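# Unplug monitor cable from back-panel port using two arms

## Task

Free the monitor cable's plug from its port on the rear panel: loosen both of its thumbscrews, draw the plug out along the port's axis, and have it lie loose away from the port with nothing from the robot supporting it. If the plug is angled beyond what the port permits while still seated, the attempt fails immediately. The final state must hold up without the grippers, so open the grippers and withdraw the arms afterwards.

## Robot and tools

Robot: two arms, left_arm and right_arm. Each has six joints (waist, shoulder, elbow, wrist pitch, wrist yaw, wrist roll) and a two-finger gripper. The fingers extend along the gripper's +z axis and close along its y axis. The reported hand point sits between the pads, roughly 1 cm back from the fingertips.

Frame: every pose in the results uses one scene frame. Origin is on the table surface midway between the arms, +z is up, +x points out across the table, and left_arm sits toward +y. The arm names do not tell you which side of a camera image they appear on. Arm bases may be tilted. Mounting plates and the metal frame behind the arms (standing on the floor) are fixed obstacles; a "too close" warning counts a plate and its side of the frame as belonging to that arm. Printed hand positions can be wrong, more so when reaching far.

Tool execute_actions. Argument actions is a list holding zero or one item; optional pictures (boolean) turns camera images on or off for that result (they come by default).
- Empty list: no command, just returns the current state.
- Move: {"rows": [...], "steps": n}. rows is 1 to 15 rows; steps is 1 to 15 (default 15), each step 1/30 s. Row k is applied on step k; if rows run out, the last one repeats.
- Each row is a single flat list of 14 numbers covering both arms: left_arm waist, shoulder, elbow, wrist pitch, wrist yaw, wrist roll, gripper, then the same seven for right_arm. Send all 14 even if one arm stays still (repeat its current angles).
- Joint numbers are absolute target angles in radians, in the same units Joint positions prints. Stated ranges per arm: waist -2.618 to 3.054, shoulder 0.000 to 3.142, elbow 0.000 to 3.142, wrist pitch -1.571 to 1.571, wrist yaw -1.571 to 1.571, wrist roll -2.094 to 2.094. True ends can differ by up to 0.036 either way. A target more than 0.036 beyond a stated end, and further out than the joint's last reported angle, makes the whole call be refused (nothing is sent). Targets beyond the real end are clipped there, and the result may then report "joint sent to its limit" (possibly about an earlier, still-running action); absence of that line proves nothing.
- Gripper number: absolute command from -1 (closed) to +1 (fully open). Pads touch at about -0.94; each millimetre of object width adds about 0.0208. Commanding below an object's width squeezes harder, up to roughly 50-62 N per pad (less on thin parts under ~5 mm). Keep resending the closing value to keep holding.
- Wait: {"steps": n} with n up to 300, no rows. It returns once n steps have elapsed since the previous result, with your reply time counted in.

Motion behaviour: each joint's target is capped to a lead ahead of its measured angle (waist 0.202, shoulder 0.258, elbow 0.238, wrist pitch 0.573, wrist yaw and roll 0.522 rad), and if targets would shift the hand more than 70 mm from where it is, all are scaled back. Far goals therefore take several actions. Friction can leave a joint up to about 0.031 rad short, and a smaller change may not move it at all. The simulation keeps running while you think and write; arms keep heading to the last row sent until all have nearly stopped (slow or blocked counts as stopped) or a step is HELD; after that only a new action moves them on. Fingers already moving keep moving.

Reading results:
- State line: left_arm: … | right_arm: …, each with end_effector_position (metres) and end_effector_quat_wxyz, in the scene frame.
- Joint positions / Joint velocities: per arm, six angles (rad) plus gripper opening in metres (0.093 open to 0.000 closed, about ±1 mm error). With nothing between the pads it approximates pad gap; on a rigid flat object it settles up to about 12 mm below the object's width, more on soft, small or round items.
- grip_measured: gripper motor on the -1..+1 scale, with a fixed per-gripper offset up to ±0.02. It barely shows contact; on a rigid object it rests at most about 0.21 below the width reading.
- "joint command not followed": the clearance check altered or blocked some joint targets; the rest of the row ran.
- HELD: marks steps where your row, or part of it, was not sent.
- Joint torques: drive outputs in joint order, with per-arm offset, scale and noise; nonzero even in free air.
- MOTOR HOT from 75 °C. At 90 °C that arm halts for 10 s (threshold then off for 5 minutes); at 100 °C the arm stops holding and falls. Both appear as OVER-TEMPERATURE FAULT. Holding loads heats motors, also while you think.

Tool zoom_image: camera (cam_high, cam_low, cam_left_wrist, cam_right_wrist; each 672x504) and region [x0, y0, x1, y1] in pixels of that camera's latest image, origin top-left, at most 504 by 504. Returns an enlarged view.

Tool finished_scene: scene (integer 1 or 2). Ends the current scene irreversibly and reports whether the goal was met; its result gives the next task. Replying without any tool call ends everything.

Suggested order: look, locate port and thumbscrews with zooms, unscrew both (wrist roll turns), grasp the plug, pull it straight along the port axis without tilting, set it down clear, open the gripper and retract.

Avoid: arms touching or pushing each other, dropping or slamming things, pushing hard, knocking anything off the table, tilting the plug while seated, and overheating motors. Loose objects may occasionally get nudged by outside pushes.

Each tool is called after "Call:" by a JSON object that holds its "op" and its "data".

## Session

Call:
{"op": "execute_actions", "data": {"actions": []}}

Scene clock: 0.00 s of 10600.00 s.
left_arm: end_effector_position=(+0.3870, +0.2120, +0.2273) grip_measured=-0.937 end_effector_quat_wxyz=(+0.266, +0.821, +0.505, -0.018) | right_arm: end_effector_position=(+0.2883, -0.0404, +0.1288) grip_measured=+0.994 end_effector_quat_wxyz=(+0.224, -0.555, +0.645, -0.475)
Joint positions: left_arm=[ 0.04   1.733  1.158 -0.658  0.418  1.86   0.   ] | right_arm=[ 1.074  2.108  0.801 -0.298  1.128 -0.245  0.093]
Joint velocities: left_arm=[-0.002  0.007 -0.017 -0.066  0.037 -0.007 -0.001] | right_arm=[ 0.012  0.012  0.012 -0.037 -0.007 -0.051 -0.   ]
Joint torques (N m, as the arm reports them, + toward a larger angle): no reading

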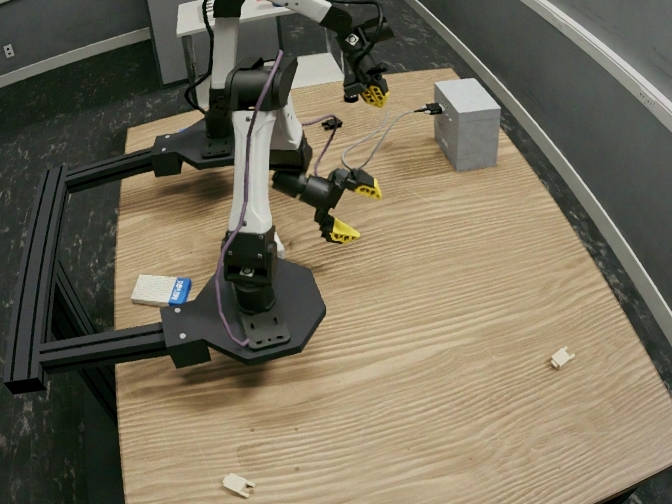

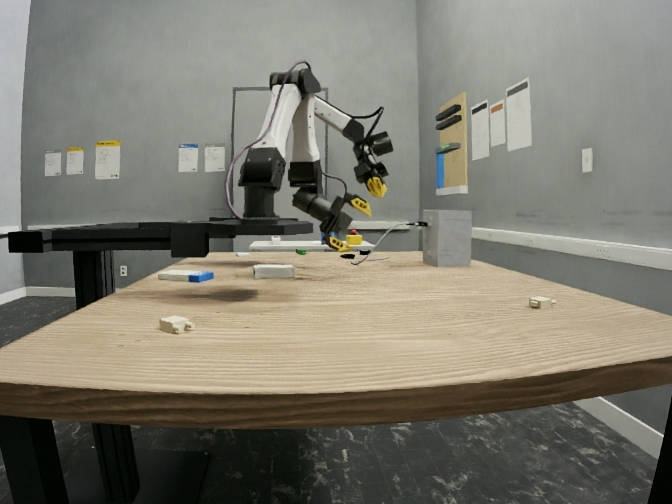

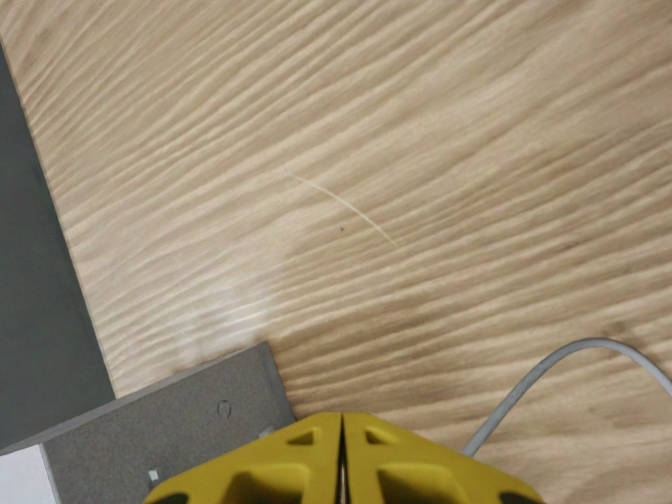

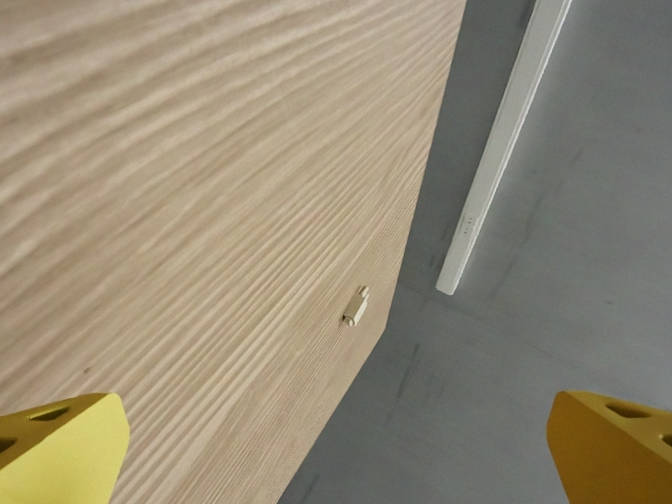

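Call:
{"op": "execute_actions", "data": {"actions": [{"rows":[[0.04,1.73,0.8,0.3,0,0,0.3,0,1.6,0.8,0,0.5,0,1]]}], "pictures": false}}

Call:
{"op": "execute_actions", "data": {"actions": [{"steps":50}]}}

Scene clock: 2.53 s of 10600.00 s.
left_arm: end_effector_position=(+0.4604, +0.2672, +0.2044) grip_measured=+0.298 end_effector_quat_wxyz=(+0.416, +0.228, +0.880, +0.038) | right_arm: end_effector_position=(+0.4518, -0.2349, +0.2461) grip_measured=+0.994 end_effector_quat_wxyz=(+0.392, +0.007, +0.898, -0.198)
Joint positions: left_arm=[0.037 1.741 0.797 0.248 0.022 0.39  0.06 ] | right_arm=[ 0.116  1.592  0.815  0.012  0.534 -0.02   0.093]
Joint velocities: left_arm=[ 0.002 -0.012 -0.002  0.271 -0.051 -2.63  -0.   ] | right_arm=[-2.063  0.037 -0.027 -0.007 -0.154  0.125 -0.001]
Joint torques (N m, as the arm reports them, + toward a larger angle): left_arm=[ 0.15 -8.44  7.14  2.01 -0.02  0.05] | right_arm=[ 0.75 -5.89  7.36  1.65  0.34  0.06]
Steps of this call (steps 1 to 61: nothing new was sent; steps 62 to 76: all 15 steps of this action). Readings (joint positions):
62: left_arm=[0.038 1.724 1.113 -0.565 0.365 1.777] | right_arm=[1.052 2.082 0.794 -0.270 1.049 -0.214]
63: left_arm=[0.037 1.714 1.045 -0.436 0.295 1.677] | right_arm=[1.005 2.030 0.785 -0.238 0.948 -0.181]
65: left_arm=[0.037 1.717 0.904 -0.209 0.188 1.478] | right_arm=[0.885 1.900 0.785 -0.174 0.811 -0.132]
69: left_arm=[0.037 1.743 0.797 0.043 0.077 1.081] | right_arm=[0.642 1.655 0.798 -0.068 0.645 -0.068]
76: the state above

Scene clock: 4.20 s of 10600.00 s.
left_arm: end_effector_position=(+0.4673, +0.2690, +0.2124) grip_measured=+0.298 end_effector_quat_wxyz=(+0.435, +0.053, +0.898, -0.036) | right_arm: end_effector_position=(+0.4482, -0.2804, +0.2418) grip_measured=+0.994 end_effector_quat_wxyz=(+0.376, +0.060, +0.901, -0.209)
Joint positions: left_arm=[0.037 1.741 0.797 0.291 0.007 0.008 0.06 ] | right_arm=[-0.005  1.593  0.815  0.003  0.508 -0.007  0.093]
Joint velocities: left_arm=[-0.012  0.002 -0.007  0.007  0.022 -0.022 -0.001] | right_arm=[ 0.007  0.002  0.007 -0.007 -0.007  0.007  0.   ]
Joint torques (N m, as the arm reports them, + toward a larger angle): left_arm=[ 0.15 -8.53  7.31  2.17 -0.1  -0.08] | right_arm=[ 0.36 -5.99  7.51  1.65  0.24  0.11]
Steps of this call (steps 1 to 45: the robot went on to your last target; steps 46 to 50: nothing new was sent). Readings (joint positions):
1: left_arm=[0.037 1.741 0.797 0.258 0.019 0.313] | right_arm=[0.052 1.593 0.815 0.011 0.533 -0.016]
2: left_arm=[0.037 1.741 0.797 0.266 0.016 0.251] | right_arm=[0.007 1.593 0.815 0.009 0.534 -0.013]
4: left_arm=[0.037 1.741 0.797 0.276 0.013 0.163] | right_arm=[-0.023 1.593 0.815 0.006 0.534 -0.008]
8: left_arm=[0.037 1.741 0.797 0.286 0.009 0.071] | right_arm=[-0.007 1.593 0.815 0.004 0.518 -0.008]
50: the state above
All arms were judged still, so your last target was given up. Only a new action makes them travel on or press farther. Fingers that are still opening or closing keep moving.

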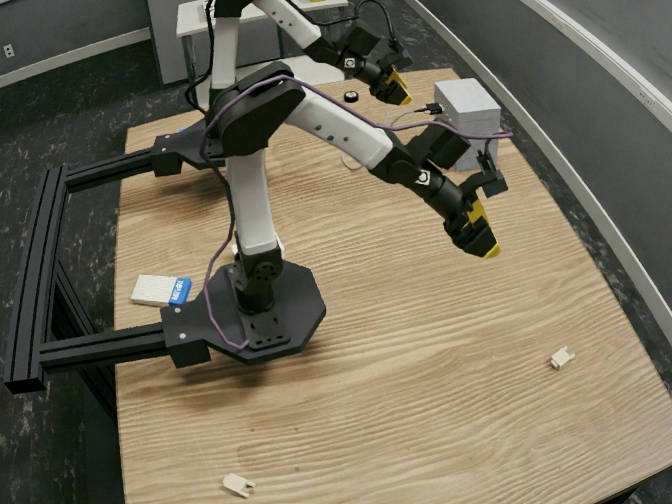

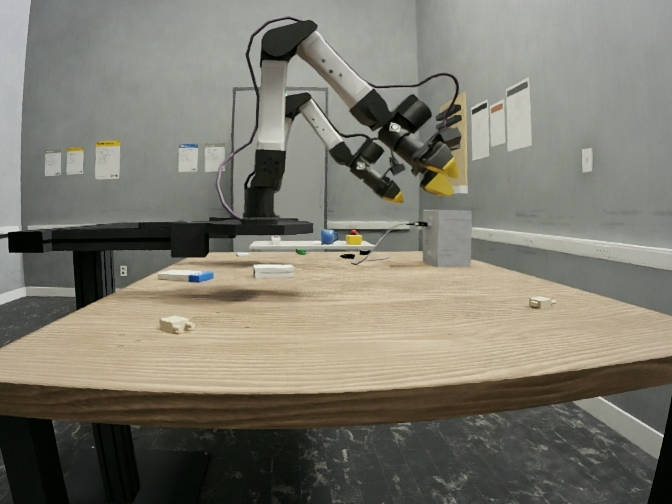

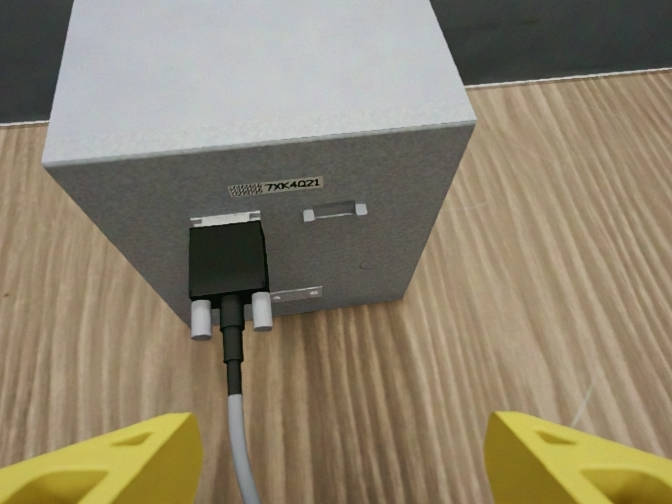

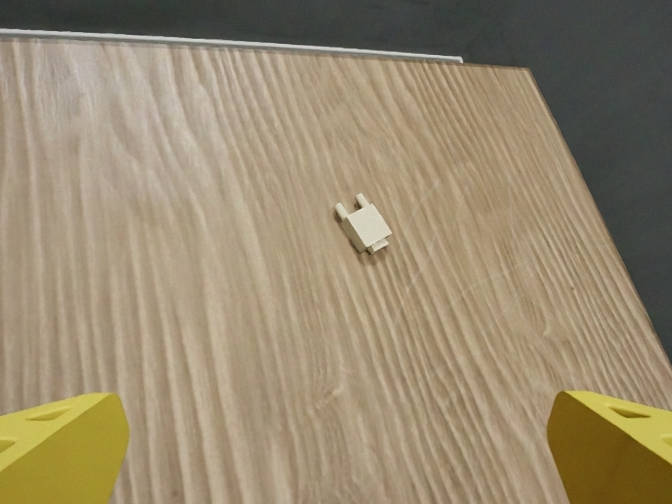

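Call:
{"op": "execute_actions", "data": {"actions": [{"rows":[[-0.22,2.0,0.7,1.55,-0.6,1.5,-0.3,-0.6,1,0.8,0,0.5,0,1]]}], "pictures": false}}

Call:
{"op": "execute_actions", "data": {"actions": [{"rows":[[-0.22,2.2,0.75,1.55,-0.6,1.5,-0.3,-0.6,1,0.8,0,0.5,0,1]]}], "pictures": false}}

Call:
{"op": "execute_actions", "data": {"actions": [{"rows":[[-0.22,2.3,0.75,1.55,-0.6,1.5,-0.3,-0.6,1,0.8,0,0.5,0,1],[-0.22,2.3,0.75,1.55,-0.6,1.5,-0.3,-0.6,1,0.8,0,0.5,0,1],[-0.22,2.37,0.75,1.55,-0.6,1.5,-0.3,-0.6,1,0.8,0,0.5,0,1],[-0.22,2.37,0.75,1.55,-0.6,1.5,-0.3,-0.6,1,0.8,0,0.5,0,1],[-0.22,2.43,0.75,1.55,-0.6,1.5,-0.3,-0.6,1,0.8,0,0.5,0,1]]}]}}

Scene clock: 11.10 s of 10600.00 s.
left_arm: end_effector_position=(+0.4908, +0.2339, +0.3131) grip_measured=-0.297 end_effector_quat_wxyz=(+0.571, +0.324, +0.587, +0.474) | right_arm: end_effector_position=(+0.3037, -0.4769, +0.4578) grip_measured=+0.994 end_effector_quat_wxyz=(+0.546, +0.348, +0.681, -0.343)
Joint positions: left_arm=[-0.226  2.007  0.704  1.447 -0.562  1.29   0.031] | right_arm=[-0.602  0.984  0.8    0.019  0.512 -0.004  0.093]
Joint velocities: left_arm=[ 0.002 -0.012  0.002  0.784 -0.3    1.311 -0.001] | right_arm=[-0.012 -0.002  0.012  0.125  0.022  0.007  0.001]
Joint torques (N m, as the arm reports them, + toward a larger angle): left_arm=[ 0.41 -9.    5.26  1.94 -0.01  0.02] | right_arm=[-0.23 -1.54 10.1   1.77  0.12 -0.04]
Steps of this call (steps 1 to 90: nothing new was sent; then 3.40 s passed at rest; steps 91 to 105: all 15 steps of this action). Readings (joint positions):
91: left_arm=[0.011 1.773 0.782 0.385 -0.083 0.089] | right_arm=[-0.020 1.577 0.813 -0.001 0.496 -0.008]
92: left_arm=[-0.039 1.834 0.775 0.520 -0.196 0.188] | right_arm=[-0.053 1.541 0.804 -0.013 0.488 -0.008]
94: left_arm=[-0.156 1.955 0.752 0.741 -0.340 0.388] | right_arm=[-0.145 1.446 0.800 -0.022 0.487 -0.008]
98: left_arm=[-0.243 2.024 0.704 1.055 -0.452 0.734] | right_arm=[-0.339 1.228 0.800 -0.014 0.490 -0.008]
105: the state above

Scene clock: 11.60 s of 10600.00 s.
left_arm: end_effector_position=(+0.4981, +0.2339, +0.2524) grip_measured=-0.297 end_effector_quat_wxyz=(+0.491, +0.396, +0.569, +0.528) | right_arm: end_effector_position=(+0.3043, -0.4767, +0.4529) grip_measured=+0.994 end_effector_quat_wxyz=(+0.539, +0.347, +0.687, -0.342)
Joint positions: left_arm=[-0.226  2.209  0.743  1.537 -0.591  1.485  0.031] | right_arm=[-0.602  0.989  0.8    0.003  0.508 -0.004  0.093]
Joint velocities: left_arm=[-0.012  0.002  0.002 -0.007  0.007  0.022 -0.   ] | right_arm=[-0.012 -0.007  0.007  0.022  0.037 -0.007 -0.001]
Joint torques (N m, as the arm reports them, + toward a larger angle): left_arm=[ 0.42 -9.93  5.01  2.26 -0.05  0.04] | right_arm=[-0.2  -1.43 10.4   2.09  0.04  0.  ]
Steps of this call (steps 1 to 15: all 15 steps of this action). Readings (joint positions):
1: left_arm=[-0.226 2.029 0.712 1.487 -0.570 1.330] | right_arm=[-0.602 0.984 0.800 0.019 0.510 -0.004]
2: left_arm=[-0.226 2.070 0.731 1.522 -0.574 1.362] | right_arm=[-0.602 0.986 0.800 0.014 0.510 -0.004]
4: left_arm=[-0.226 2.149 0.743 1.534 -0.578 1.408] | right_arm=[-0.602 0.989 0.800 0.008 0.509 -0.004]
8: left_arm=[-0.226 2.209 0.743 1.518 -0.587 1.459] | right_arm=[-0.602 0.989 0.800 0.005 0.508 -0.004]
15: the state above

Scene clock: 12.10 s of 10600.00 s.
left_arm: end_effector_position=(+0.4836, +0.2373, +0.1498) grip_measured=-0.297 end_effector_quat_wxyz=(+0.410, +0.473, +0.592, +0.507) | right_arm: end_effector_position=(+0.3044, -0.4766, +0.4528) grip_measured=+0.994 end_effector_quat_wxyz=(+0.539, +0.347, +0.688, -0.342)
Joint positions: left_arm=[-0.226  2.439  0.745  1.539 -0.593  1.492  0.031] | right_arm=[-0.602  0.989  0.8    0.003  0.508 -0.004  0.093]
Joint velocities: left_arm=[-0.012 -0.007 -0.002 -0.007 -0.022  0.022  0.   ] | right_arm=[-0.017  0.007 -0.002 -0.022  0.066 -0.022 -0.001]
Joint torques (N m, as the arm reports them, + toward a larger angle): left_arm=[  0.38 -10.28   3.56   2.24  -0.13   0.09] | right_arm=[-0.06 -1.72 10.37  2.05  0.1   0.01]
Steps of this call (steps 1 to 15: all 15 steps of this action). Readings (joint positions):
1: left_arm=[-0.226 2.218 0.743 1.546 -0.591 1.486] | right_arm=[-0.602 0.989 0.800 0.003 0.508 -0.004]
2: left_arm=[-0.226 2.234 0.744 1.557 -0.591 1.486] | right_arm=[-0.602 0.989 0.800 0.003 0.508 -0.004]
4: left_arm=[-0.226 2.292 0.745 1.568 -0.592 1.487] | right_arm=[-0.602 0.989 0.800 0.003 0.508 -0.004]
8: left_arm=[-0.226 2.423 0.745 1.545 -0.593 1.490] | right_arm=[-0.602 0.989 0.800 0.003 0.508 -0.004]
15: the state above

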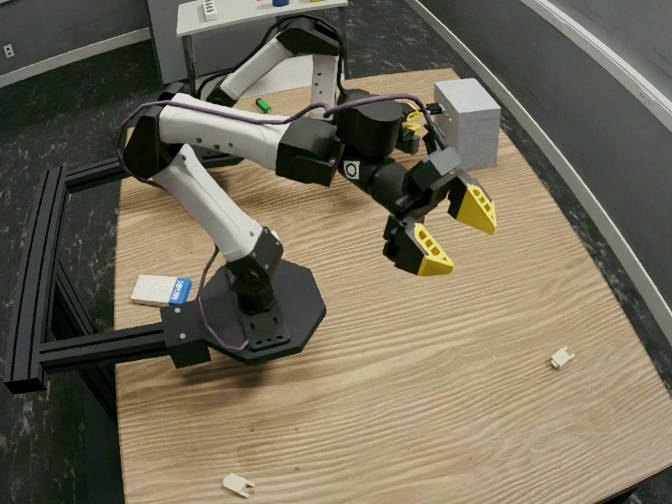

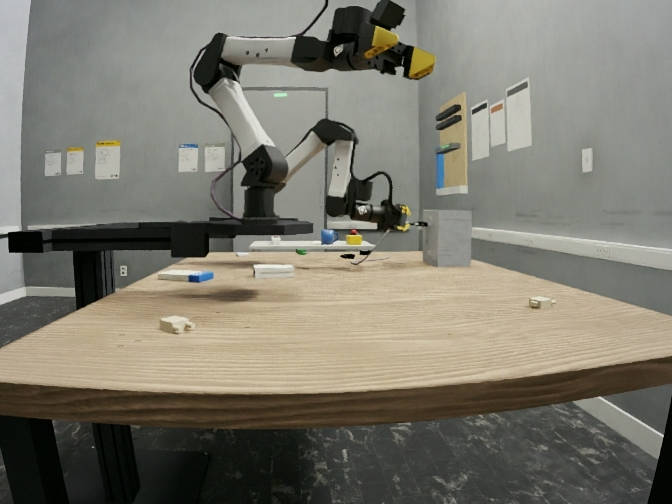

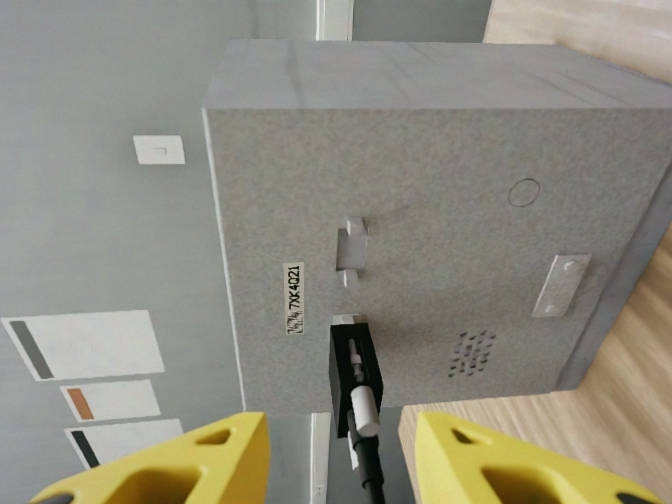

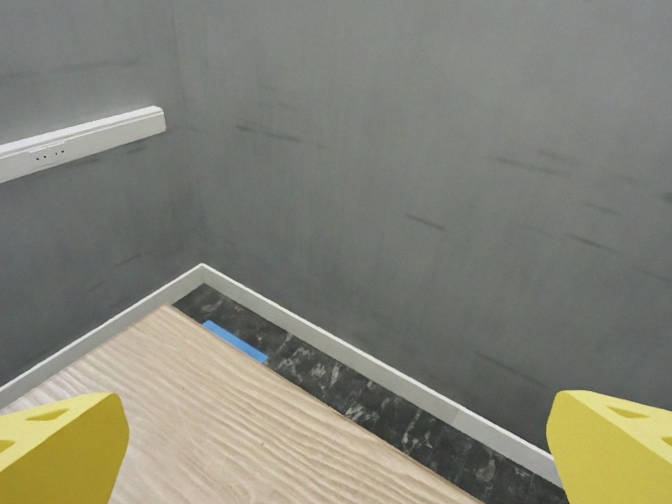

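Call:
{"op": "execute_actions", "data": {"actions": [{"rows":[[-0.2,2.48,0.8,1.55,-0.6,1.5,-0.3,-0.6,0.3,0.3,0,0.5,0,1],[-0.18,2.51,0.84,1.55,-0.6,1.5,-0.3,-0.6,0.3,0.3,0,0.5,0,1],[-0.16,2.54,0.88,1.55,-0.6,1.5,-0.3,-0.6,0.3,0.3,0,0.5,0,1],[-0.135,2.565,0.92,1.55,-0.6,1.5,-0.3,-0.6,0.3,0.3,0,0.5,0,1]]}]}}

Scene clock: 15.10 s of 10600.00 s.
left_arm: end_effector_position=(+0.5168, +0.2741, +0.1359) grip_measured=-0.297 end_effector_quat_wxyz=(+0.400, +0.428, +0.610, +0.534) | right_arm: end_effector_position=(+0.2097, -0.4208, +0.3971) grip_measured=+0.994 end_effector_quat_wxyz=(+0.603, +0.346, +0.633, -0.341)
Joint positions: left_arm=[-0.131  2.554  0.897  1.549 -0.598  1.492  0.031] | right_arm=[-0.602  0.307  0.3   -0.01   0.5   -0.004  0.093]
Joint velocities: left_arm=[ 0.012 -0.002  0.002 -0.066 -0.066  0.051  0.   ] | right_arm=[ 0.002  0.002 -0.017  0.037 -0.051  0.007 -0.002]
Joint torques (N m, as the arm reports them, + toward a larger angle): left_arm=[-0.4  -9.46  5.25  2.21 -0.03  0.06] | right_arm=[ 0.07  1.14 10.36  2.17  0.05  0.02]
Steps of this call (steps 1 to 15: the robot went on to your last target; steps 16 to 75: nothing new was sent; steps 76 to 90: all 15 steps of this action). Readings (joint positions):
76: left_arm=[-0.225 2.443 0.750 1.543 -0.593 1.492] | right_arm=[-0.602 0.956 0.762 0.026 0.503 -0.004]
77: left_arm=[-0.219 2.456 0.768 1.546 -0.593 1.492] | right_arm=[-0.602 0.877 0.685 0.031 0.500 -0.004]
79: left_arm=[-0.192 2.502 0.836 1.550 -0.593 1.492] | right_arm=[-0.602 0.681 0.517 0.024 0.500 -0.004]
83: left_arm=[-0.135 2.552 0.897 1.549 -0.596 1.492] | right_arm=[-0.602 0.347 0.305 -0.022 0.500 -0.004]
90: the state above

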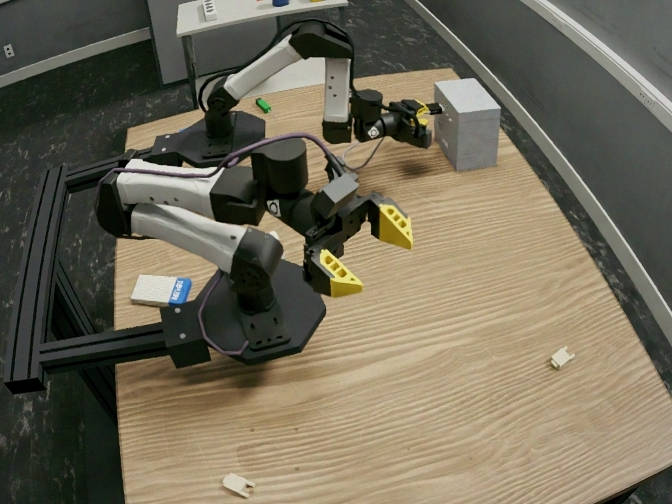

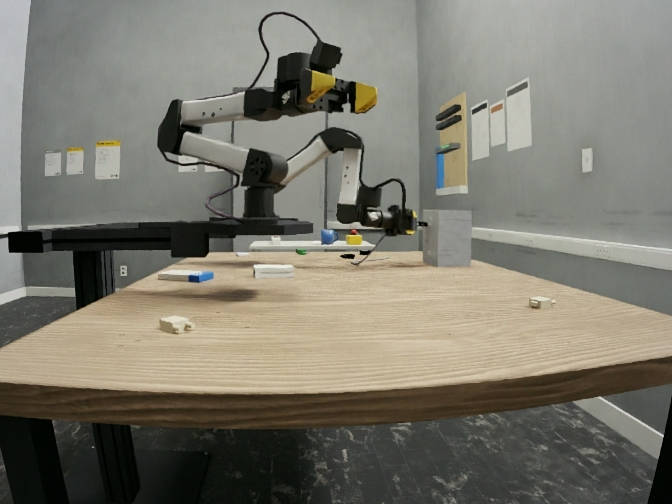

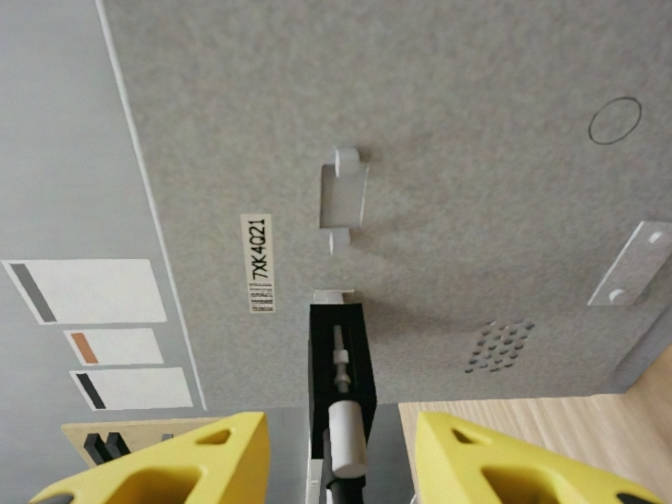

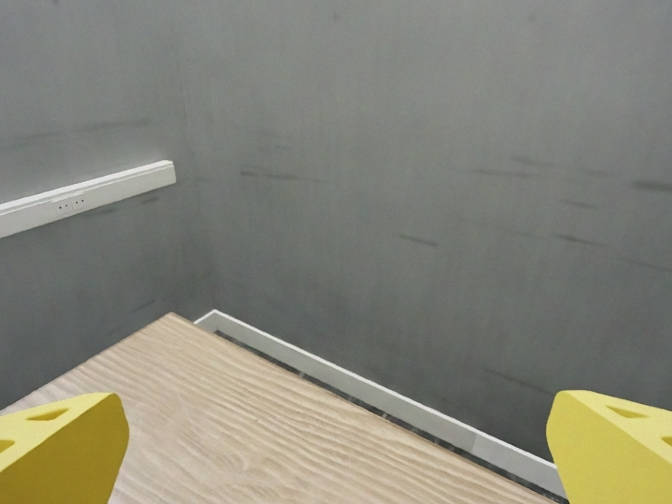

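Call:
{"op": "execute_actions", "data": {"actions": [{"rows":[[-0.12,2.58,0.94,1.55,-0.6,1.5,-0.5,-0.6,0.3,0.3,0,0.5,0,1],[-0.105,2.592,0.96,1.55,-0.6,1.5,-0.5,-0.6,0.3,0.3,0,0.5,0,1]]}]}}

Call:
{"op": "execute_actions", "data": {"actions": [{"rows":[[-0.105,2.592,0.96,1.55,-0.6,0.7,-0.5,-0.6,0.3,0.3,0,0.5,0,1]]}]}}

Scene clock: 18.60 s of 10600.00 s.
left_arm: end_effector_position=(+0.5254, +0.2826, +0.1352) grip_measured=-0.497 end_effector_quat_wxyz=(+0.400, +0.416, +0.612, +0.540) | right_arm: end_effector_position=(+0.2097, -0.4208, +0.3971) grip_measured=+0.994 end_effector_quat_wxyz=(+0.603, +0.346, +0.633, -0.341)
Joint positions: left_arm=[-0.11   2.576  0.937  1.549 -0.599  1.492  0.021] | right_arm=[-0.602  0.307  0.3   -0.01   0.5   -0.004  0.093]
Joint velocities: left_arm=[ 0.007  0.002  0.007 -0.037  0.051  0.037 -0.001] | right_arm=[-0.012 -0.002 -0.007 -0.007 -0.007  0.022  0.   ]
Joint torques (N m, as the arm reports them, + toward a larger angle): left_arm=[ 0.59 -9.33  5.18  2.2  -0.06  0.03] | right_arm=[-0.12  1.08 10.15  2.16  0.11 -0.09]
Steps of this call (steps 1 to 15: the robot went on to your last target; steps 16 to 90: nothing new was sent; steps 91 to 105: all 15 steps of this action). Readings (joint positions):
91: left_arm=[-0.131 2.555 0.901 1.549 -0.599 1.492] | right_arm=[-0.602 0.307 0.300 -0.010 0.500 -0.004]
92: left_arm=[-0.129 2.561 0.911 1.549 -0.599 1.492] | right_arm=[-0.602 0.307 0.300 -0.010 0.500 -0.004]
94: left_arm=[-0.122 2.572 0.932 1.549 -0.599 1.492] | right_arm=[-0.602 0.307 0.300 -0.010 0.500 -0.004]
98: left_arm=[-0.110 2.576 0.937 1.549 -0.599 1.492] | right_arm=[-0.602 0.307 0.300 -0.010 0.500 -0.004]
105: the state above

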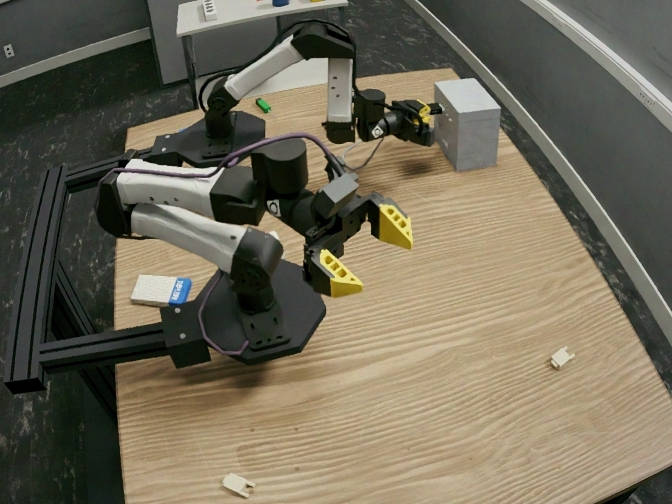

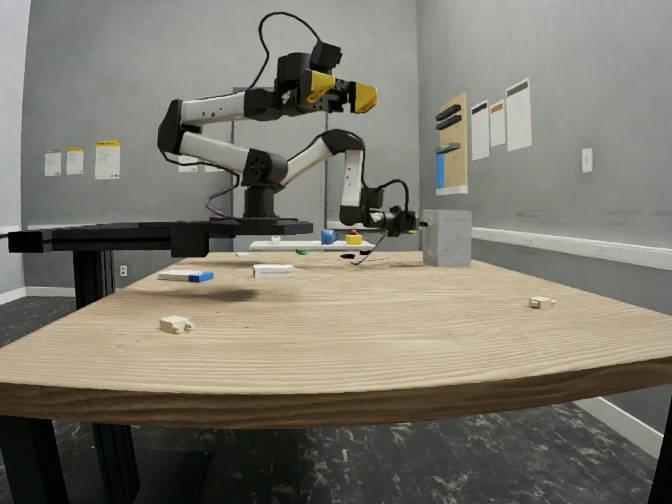

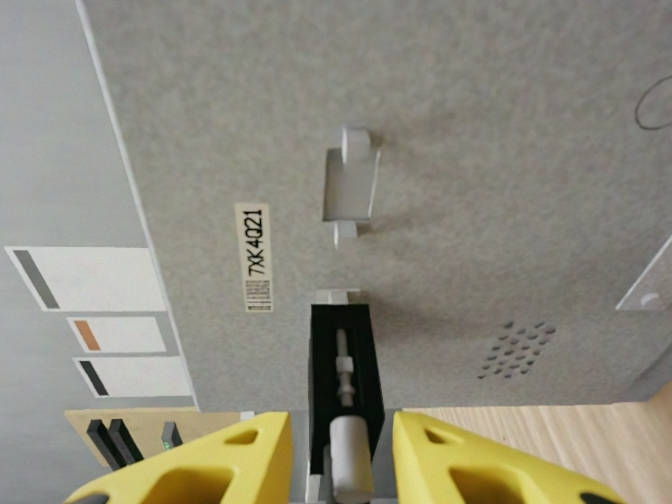

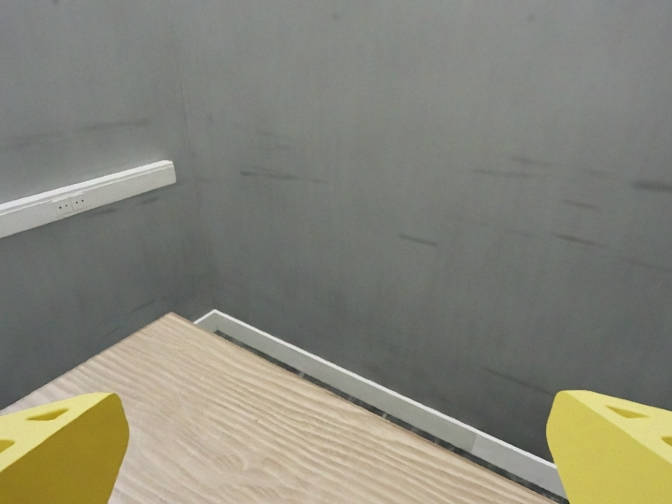

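Scene clock: 19.10 s of 10600.00 s.
left_arm: end_effector_position=(+0.5254, +0.2826, +0.1351) grip_measured=-0.497 end_effector_quat_wxyz=(+0.570, +0.163, +0.722, +0.356) | right_arm: end_effector_position=(+0.2097, -0.4208, +0.3971) grip_measured=+0.994 end_effector_quat_wxyz=(+0.603, +0.346, +0.633, -0.341)
Joint positions: left_arm=[-0.11   2.576  0.937  1.549 -0.599  0.742  0.021] | right_arm=[-0.602  0.307  0.3   -0.01   0.5   -0.004  0.093]
Joint velocities: left_arm=[-0.007 -0.012 -0.002 -0.022  0.051 -0.168  0.   ] | right_arm=[ 0.007 -0.007  0.007  0.037 -0.037  0.007  0.   ]
Joint torques (N m, as the arm reports them, + toward a larger angle): left_arm=[ 0.31 -9.35  5.26  2.2  -0.05 -0.16] | right_arm=[-0.38  1.05  9.97  2.17  0.18 -0.08]
Steps of this call (steps 1 to 15: all 15 steps of this action). Readings (joint positions):
1: left_arm=[-0.110 2.576 0.937 1.548 -0.599 1.410] | right_arm=[-0.602 0.307 0.300 -0.010 0.500 -0.004]
2: left_arm=[-0.110 2.576 0.937 1.548 -0.599 1.309] | right_arm=[-0.602 0.307 0.300 -0.010 0.500 -0.004]
4: left_arm=[-0.110 2.576 0.937 1.548 -0.599 1.112] | right_arm=[-0.602 0.307 0.300 -0.010 0.500 -0.004]
8: left_arm=[-0.110 2.576 0.937 1.548 -0.599 0.872] | right_arm=[-0.602 0.307 0.300 -0.010 0.500 -0.004]
15: the state above

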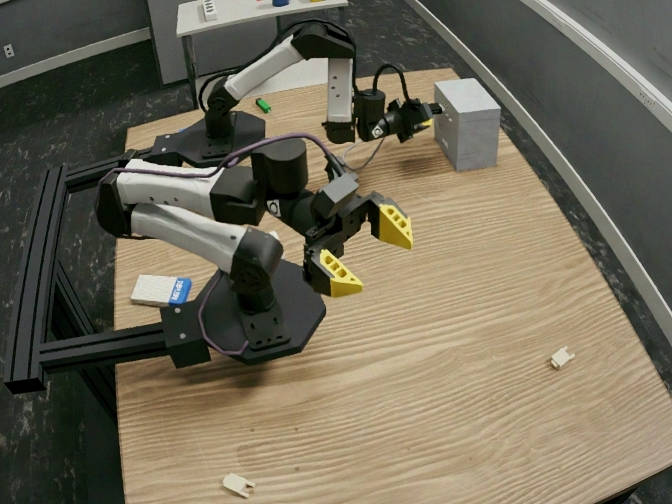

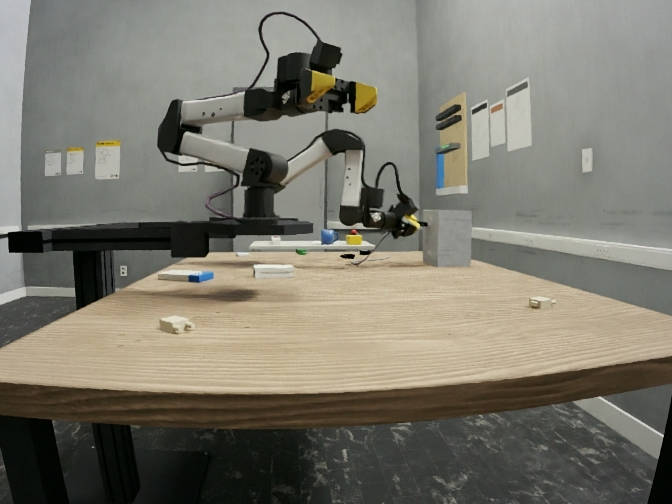

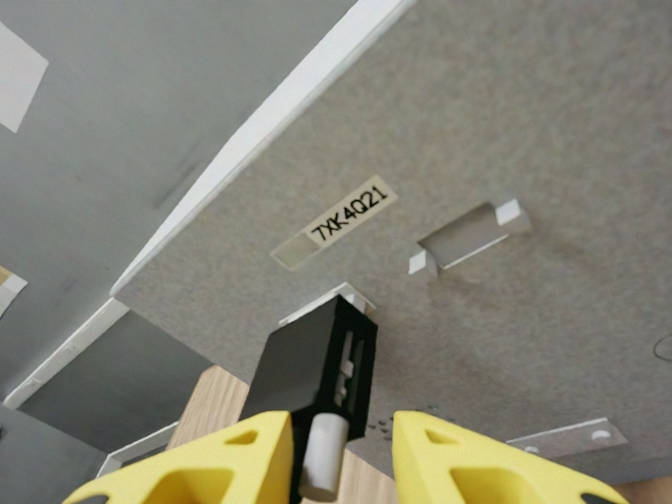

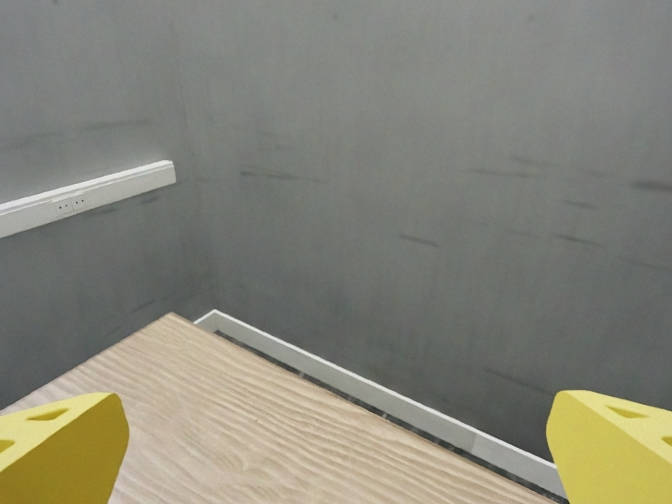

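Call:
{"op": "execute_actions", "data": {"actions": [{"rows":[[-0.092,2.592,0.96,1.532,-0.6,2.09,-0.56,-0.6,0.3,0.3,0,0.5,0,1]]}], "pictures": false}}

Call:
{"op": "execute_actions", "data": {"actions": [{"rows":[[-0.092,2.592,0.96,1.532,-0.6,1.95,-0.9,-0.6,0.3,0.3,0,0.5,0,1],[-0.092,2.592,0.96,1.532,-0.6,1.95,-0.9,-0.6,0.3,0.3,0,0.5,0,1],[-0.092,2.592,0.96,1.532,-0.6,0.3,-0.9,-0.6,0.3,0.3,0,0.5,0,1]]}], "pictures": false}}

Call:
{"op": "execute_actions", "data": {"actions": [{"rows":[[-0.092,2.592,0.96,1.532,-0.6,0.55,-0.56,-0.6,0.3,0.3,0,0.5,0,1],[-0.092,2.592,0.96,1.532,-0.6,2.09,-0.56,-0.6,0.3,0.3,0,0.5,0,1]]}], "pictures": false}}

Call:
{"op": "execute_actions", "data": {"actions": [{"rows":[[-0.092,2.592,0.96,1.532,-0.6,1.95,-0.9,-0.6,0.3,0.3,0,0.5,0,1],[-0.092,2.592,0.96,1.532,-0.6,0.3,-0.9,-0.6,0.3,0.3,0,0.5,0,1]]}]}}

Call:
{"op": "execute_actions", "data": {"actions": [{"rows":[[-0.092,2.592,0.96,1.532,-0.6,0.55,-0.56,-0.6,0.3,0.3,0,0.5,0,1],[-0.092,2.592,0.96,1.532,-0.6,2.0,-0.56,-0.6,0.3,0.3,0,0.5,0,1]]}]}}

Scene clock: 25.93 s of 10600.00 s.
left_arm: end_effector_position=(+0.5248, +0.2870, +0.1275) grip_measured=-0.557 end_effector_quat_wxyz=(+0.258, +0.553, +0.504, +0.611) | right_arm: end_effector_position=(+0.2097, -0.4208, +0.3971) grip_measured=+0.994 end_effector_quat_wxyz=(+0.603, +0.346, +0.633, -0.341)
Joint positions: left_arm=[-0.1    2.582  0.937  1.527 -0.591  1.948  0.018] | right_arm=[-0.602  0.307  0.3   -0.01   0.5   -0.004  0.093]
Joint velocities: left_arm=[-0.007  0.037 -0.002 -0.022  0.037  0.901  0.   ] | right_arm=[-0.022  0.002  0.002 -0.022 -0.037  0.022 -0.   ]
Joint torques (N m, as the arm reports them, + toward a larger angle): left_arm=[ 0.61 -9.97  5.16  2.26 -0.17  0.08] | right_arm=[-0.13  1.06 10.06  2.12  0.09 -0.04]
Steps of this call (steps 1 to 30: the robot went on to your last target; steps 31 to 90: nothing new was sent; then 3.33 s passed at rest; steps 91 to 105: all 15 steps of this action). Readings (joint positions):
91: left_arm=[-0.109 2.576 0.937 1.553 -0.599 0.792] | right_arm=[-0.602 0.307 0.300 -0.010 0.500 -0.004]
92: left_arm=[-0.107 2.576 0.937 1.552 -0.599 0.892] | right_arm=[-0.602 0.307 0.300 -0.010 0.500 -0.004]
94: left_arm=[-0.103 2.576 0.937 1.548 -0.599 1.091] | right_arm=[-0.602 0.307 0.300 -0.010 0.500 -0.004]
98: left_arm=[-0.100 2.576 0.937 1.545 -0.599 1.488] | right_arm=[-0.602 0.307 0.300 -0.010 0.500 -0.004]
105: the state above

Scene clock: 26.43 s of 10600.00 s.
left_arm: end_effector_position=(+0.5259, +0.2874, +0.1353) grip_measured=-0.888 end_effector_quat_wxyz=(+0.576, +0.149, +0.723, +0.351) | right_arm: end_effector_position=(+0.2097, -0.4208, +0.3971) grip_measured=+0.994 end_effector_quat_wxyz=(+0.603, +0.346, +0.633, -0.341)
Joint positions: left_arm=[-0.1    2.582  0.94   1.56  -0.597  0.716  0.003] | right_arm=[-0.602  0.307  0.3   -0.01   0.5   -0.004  0.093]
Joint velocities: left_arm=[ 0.007 -0.051 -0.002  0.051 -0.037 -1.927  0.   ] | right_arm=[-0.012  0.012 -0.007  0.007  0.081  0.037 -0.001]
Joint torques (N m, as the arm reports them, + toward a larger angle): left_arm=[ 0.67 -9.47  5.02  1.88 -0.06 -1.43] | right_arm=[-0.28  1.22  9.95  2.11  0.13  0.  ]
Steps of this call (steps 1 to 15: all 15 steps of this action). Readings (joint positions):
1: left_arm=[-0.100 2.583 0.938 1.532 -0.588 1.954] | right_arm=[-0.602 0.307 0.300 -0.010 0.500 -0.004]
2: left_arm=[-0.100 2.582 0.940 1.537 -0.588 1.951] | right_arm=[-0.602 0.307 0.300 -0.010 0.500 -0.004]
4: left_arm=[-0.100 2.582 0.940 1.542 -0.586 1.767] | right_arm=[-0.602 0.307 0.300 -0.010 0.500 -0.004]
8: left_arm=[-0.100 2.582 0.940 1.550 -0.586 1.371] | right_arm=[-0.602 0.307 0.300 -0.010 0.500 -0.004]
15: the state above

Scene clock: 26.93 s of 10600.00 s.
left_arm: end_effector_position=(+0.5272, +0.2868, +0.1323) grip_measured=-0.562 end_effector_quat_wxyz=(+0.276, +0.536, +0.515, +0.609) | right_arm: end_effector_position=(+0.2097, -0.4208, +0.3971) grip_measured=+0.994 end_effector_quat_wxyz=(+0.603, +0.346, +0.633, -0.341)
Joint positions: left_arm=[-0.1    2.579  0.944  1.534 -0.593  1.907  0.018] | right_arm=[-0.602  0.307  0.3   -0.01   0.5   -0.004  0.093]
Joint velocities: left_arm=[ 0.002  0.002 -0.002 -0.11   0.022  1.15  -0.   ] | right_arm=[-0.007  0.007 -0.002  0.051 -0.022 -0.007 -0.   ]
Joint torques (N m, as the arm reports them, + toward a larger angle): left_arm=[ 0.38 -9.69  4.7   2.37 -0.12  0.12] | right_arm=[-0.27  1.09  9.73  2.16  0.1   0.02]
Steps of this call (steps 1 to 15: all 15 steps of this action). Readings (joint positions):
1: left_arm=[-0.101 2.580 0.940 1.567 -0.594 0.688] | right_arm=[-0.602 0.307 0.300 -0.010 0.500 -0.004]
2: left_arm=[-0.102 2.579 0.943 1.567 -0.593 0.765] | right_arm=[-0.602 0.307 0.300 -0.010 0.500 -0.004]
4: left_arm=[-0.100 2.579 0.944 1.559 -0.593 0.965] | right_arm=[-0.602 0.307 0.300 -0.010 0.500 -0.004]
8: left_arm=[-0.100 2.579 0.944 1.549 -0.594 1.362] | right_arm=[-0.602 0.307 0.300 -0.010 0.500 -0.004]
15: the state above

Scene clock: 27.43 s of 10600.00 s.
left_arm: end_effector_position=(+0.5272, +0.2879, +0.1355) grip_measured=-0.888 end_effector_quat_wxyz=(+0.586, +0.124, +0.729, +0.332) | right_arm: end_effector_position=(+0.2097, -0.4208, +0.3971) grip_measured=+0.994 end_effector_quat_wxyz=(+0.603, +0.346, +0.633, -0.341)
Joint positions: left_arm=[-0.1    2.578  0.944  1.547 -0.601  0.647  0.003] | right_arm=[-0.602  0.307  0.3   -0.01   0.5   -0.004  0.093]
Joint velocities: left_arm=[-0.002 -0.061 -0.002  0.051 -0.051 -1.297 -0.001] | right_arm=[ 0.012 -0.002  0.002  0.022  0.007  0.037 -0.   ]
Joint torques (N m, as the arm reports them, + toward a larger angle): left_arm=[ 0.52 -9.26  4.57  2.05 -0.01 -1.77] | right_arm=[-0.4   0.93  9.9   2.11  0.1  -0.09]
Steps of this call (steps 1 to 15: all 15 steps of this action). Readings (joint positions):
1: left_arm=[-0.100 2.580 0.944 1.530 -0.593 1.918] | right_arm=[-0.602 0.307 0.300 -0.010 0.500 -0.004]
2: left_arm=[-0.100 2.581 0.944 1.533 -0.591 1.836] | right_arm=[-0.602 0.307 0.300 -0.010 0.500 -0.004]
4: left_arm=[-0.100 2.581 0.944 1.536 -0.590 1.635] | right_arm=[-0.602 0.307 0.300 -0.010 0.500 -0.004]
8: left_arm=[-0.100 2.581 0.944 1.541 -0.590 1.239] | right_arm=[-0.602 0.307 0.300 -0.010 0.500 -0.004]
15: the state above

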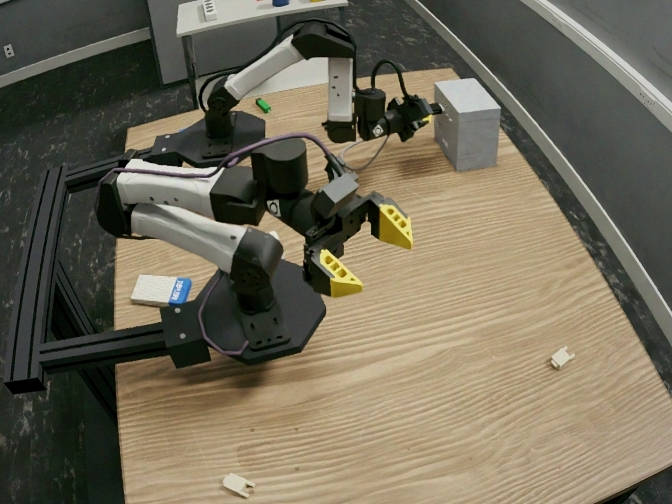

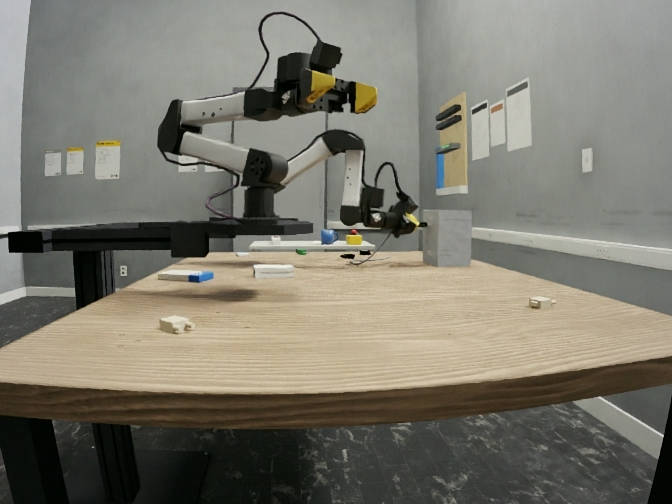

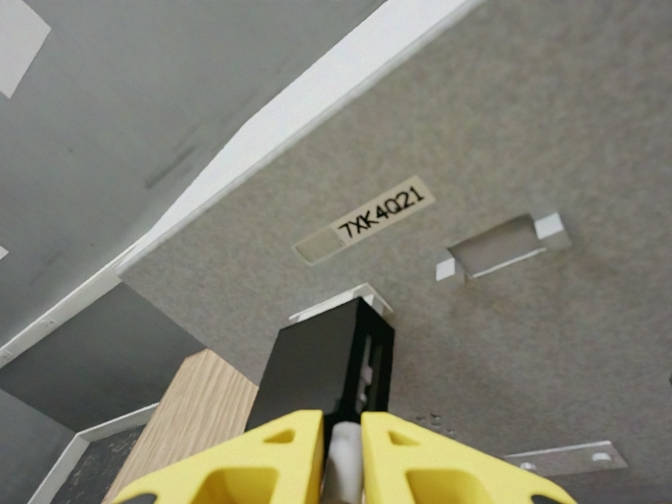

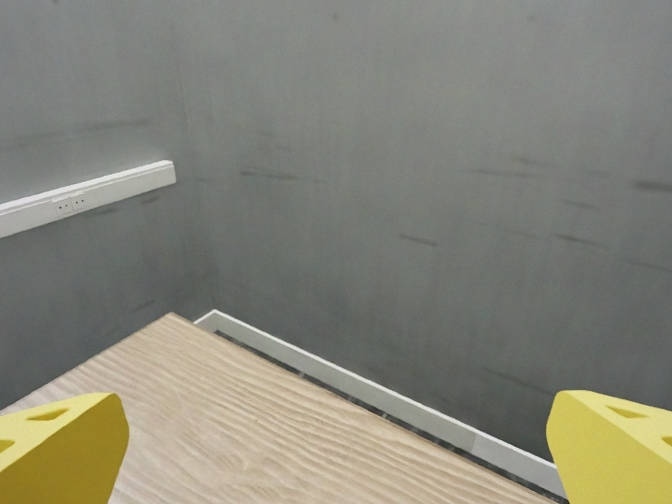

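Scene clock: 27.93 s of 10600.00 s.
left_arm: end_effector_position=(+0.5280, +0.2872, +0.1343) grip_measured=-0.562 end_effector_quat_wxyz=(+0.299, +0.513, +0.536, +0.601) | right_arm: end_effector_position=(+0.2097, -0.4208, +0.3971) grip_measured=+0.994 end_effector_quat_wxyz=(+0.603, +0.346, +0.633, -0.341)
Joint positions: left_arm=[-0.1    2.578  0.947  1.537 -0.598  1.831  0.018] | right_arm=[-0.602  0.307  0.3   -0.01   0.5   -0.004  0.093]
Joint velocities: left_arm=[ 0.002  0.002 -0.012 -0.022 -0.037  1.033 -0.002] | right_arm=[-0.002 -0.017 -0.012 -0.095  0.037  0.007 -0.001]
Joint torques (N m, as the arm reports them, + toward a larger angle): left_arm=[ 0.57 -9.67  4.56  2.21 -0.08  0.08] | right_arm=[-0.17  0.98  9.96  2.19  0.16  0.04]
Steps of this call (steps 1 to 15: all 15 steps of this action). Readings (joint positions):
1: left_arm=[-0.101 2.577 0.944 1.558 -0.599 0.636] | right_arm=[-0.602 0.307 0.300 -0.010 0.500 -0.004]
2: left_arm=[-0.102 2.576 0.947 1.565 -0.598 0.715] | right_arm=[-0.602 0.307 0.300 -0.010 0.500 -0.004]
4: left_arm=[-0.100 2.577 0.947 1.557 -0.598 0.914] | right_arm=[-0.602 0.307 0.300 -0.010 0.500 -0.004]
8: left_arm=[-0.100 2.578 0.947 1.548 -0.598 1.312] | right_arm=[-0.602 0.307 0.300 -0.010 0.500 -0.004]
15: the state above

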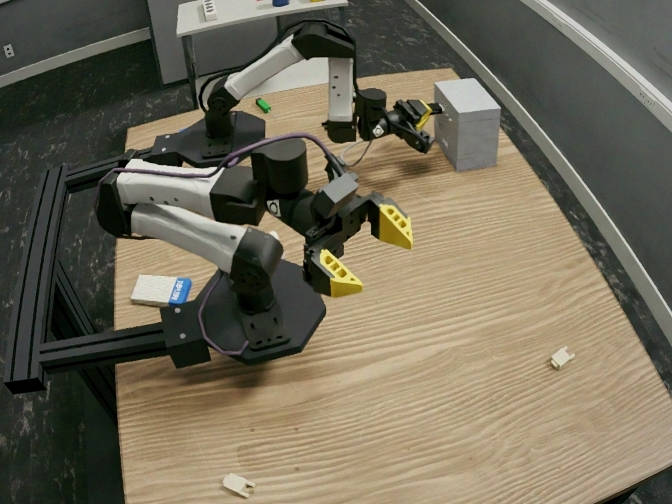

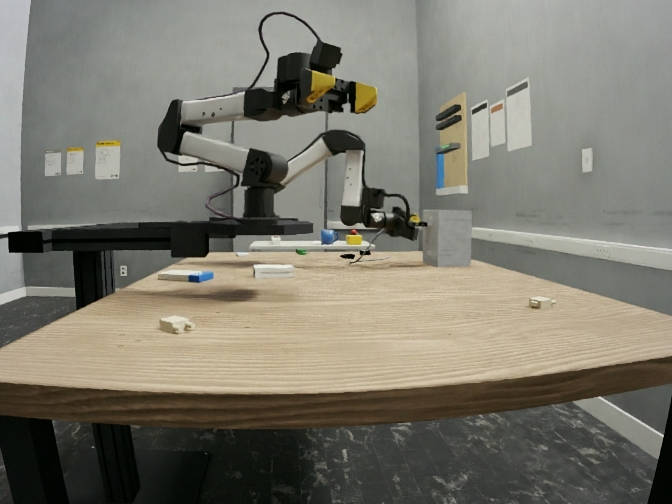

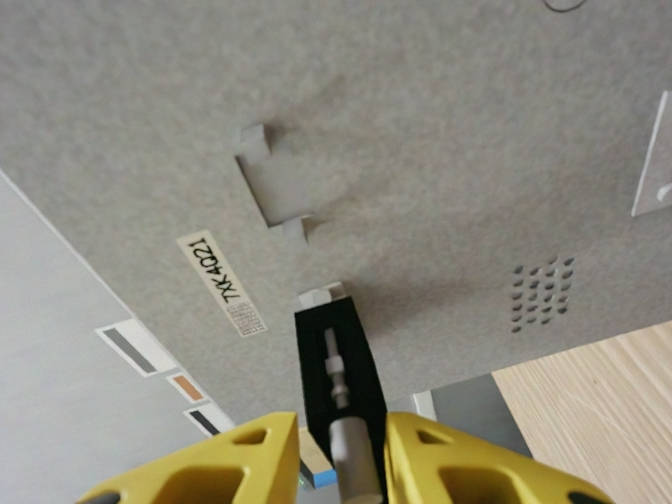

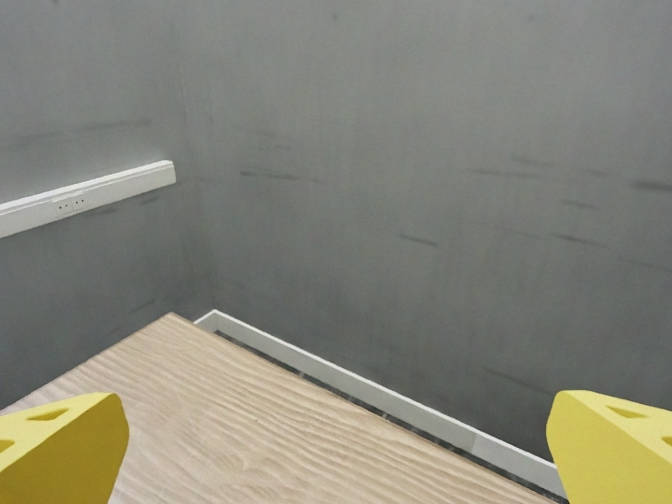

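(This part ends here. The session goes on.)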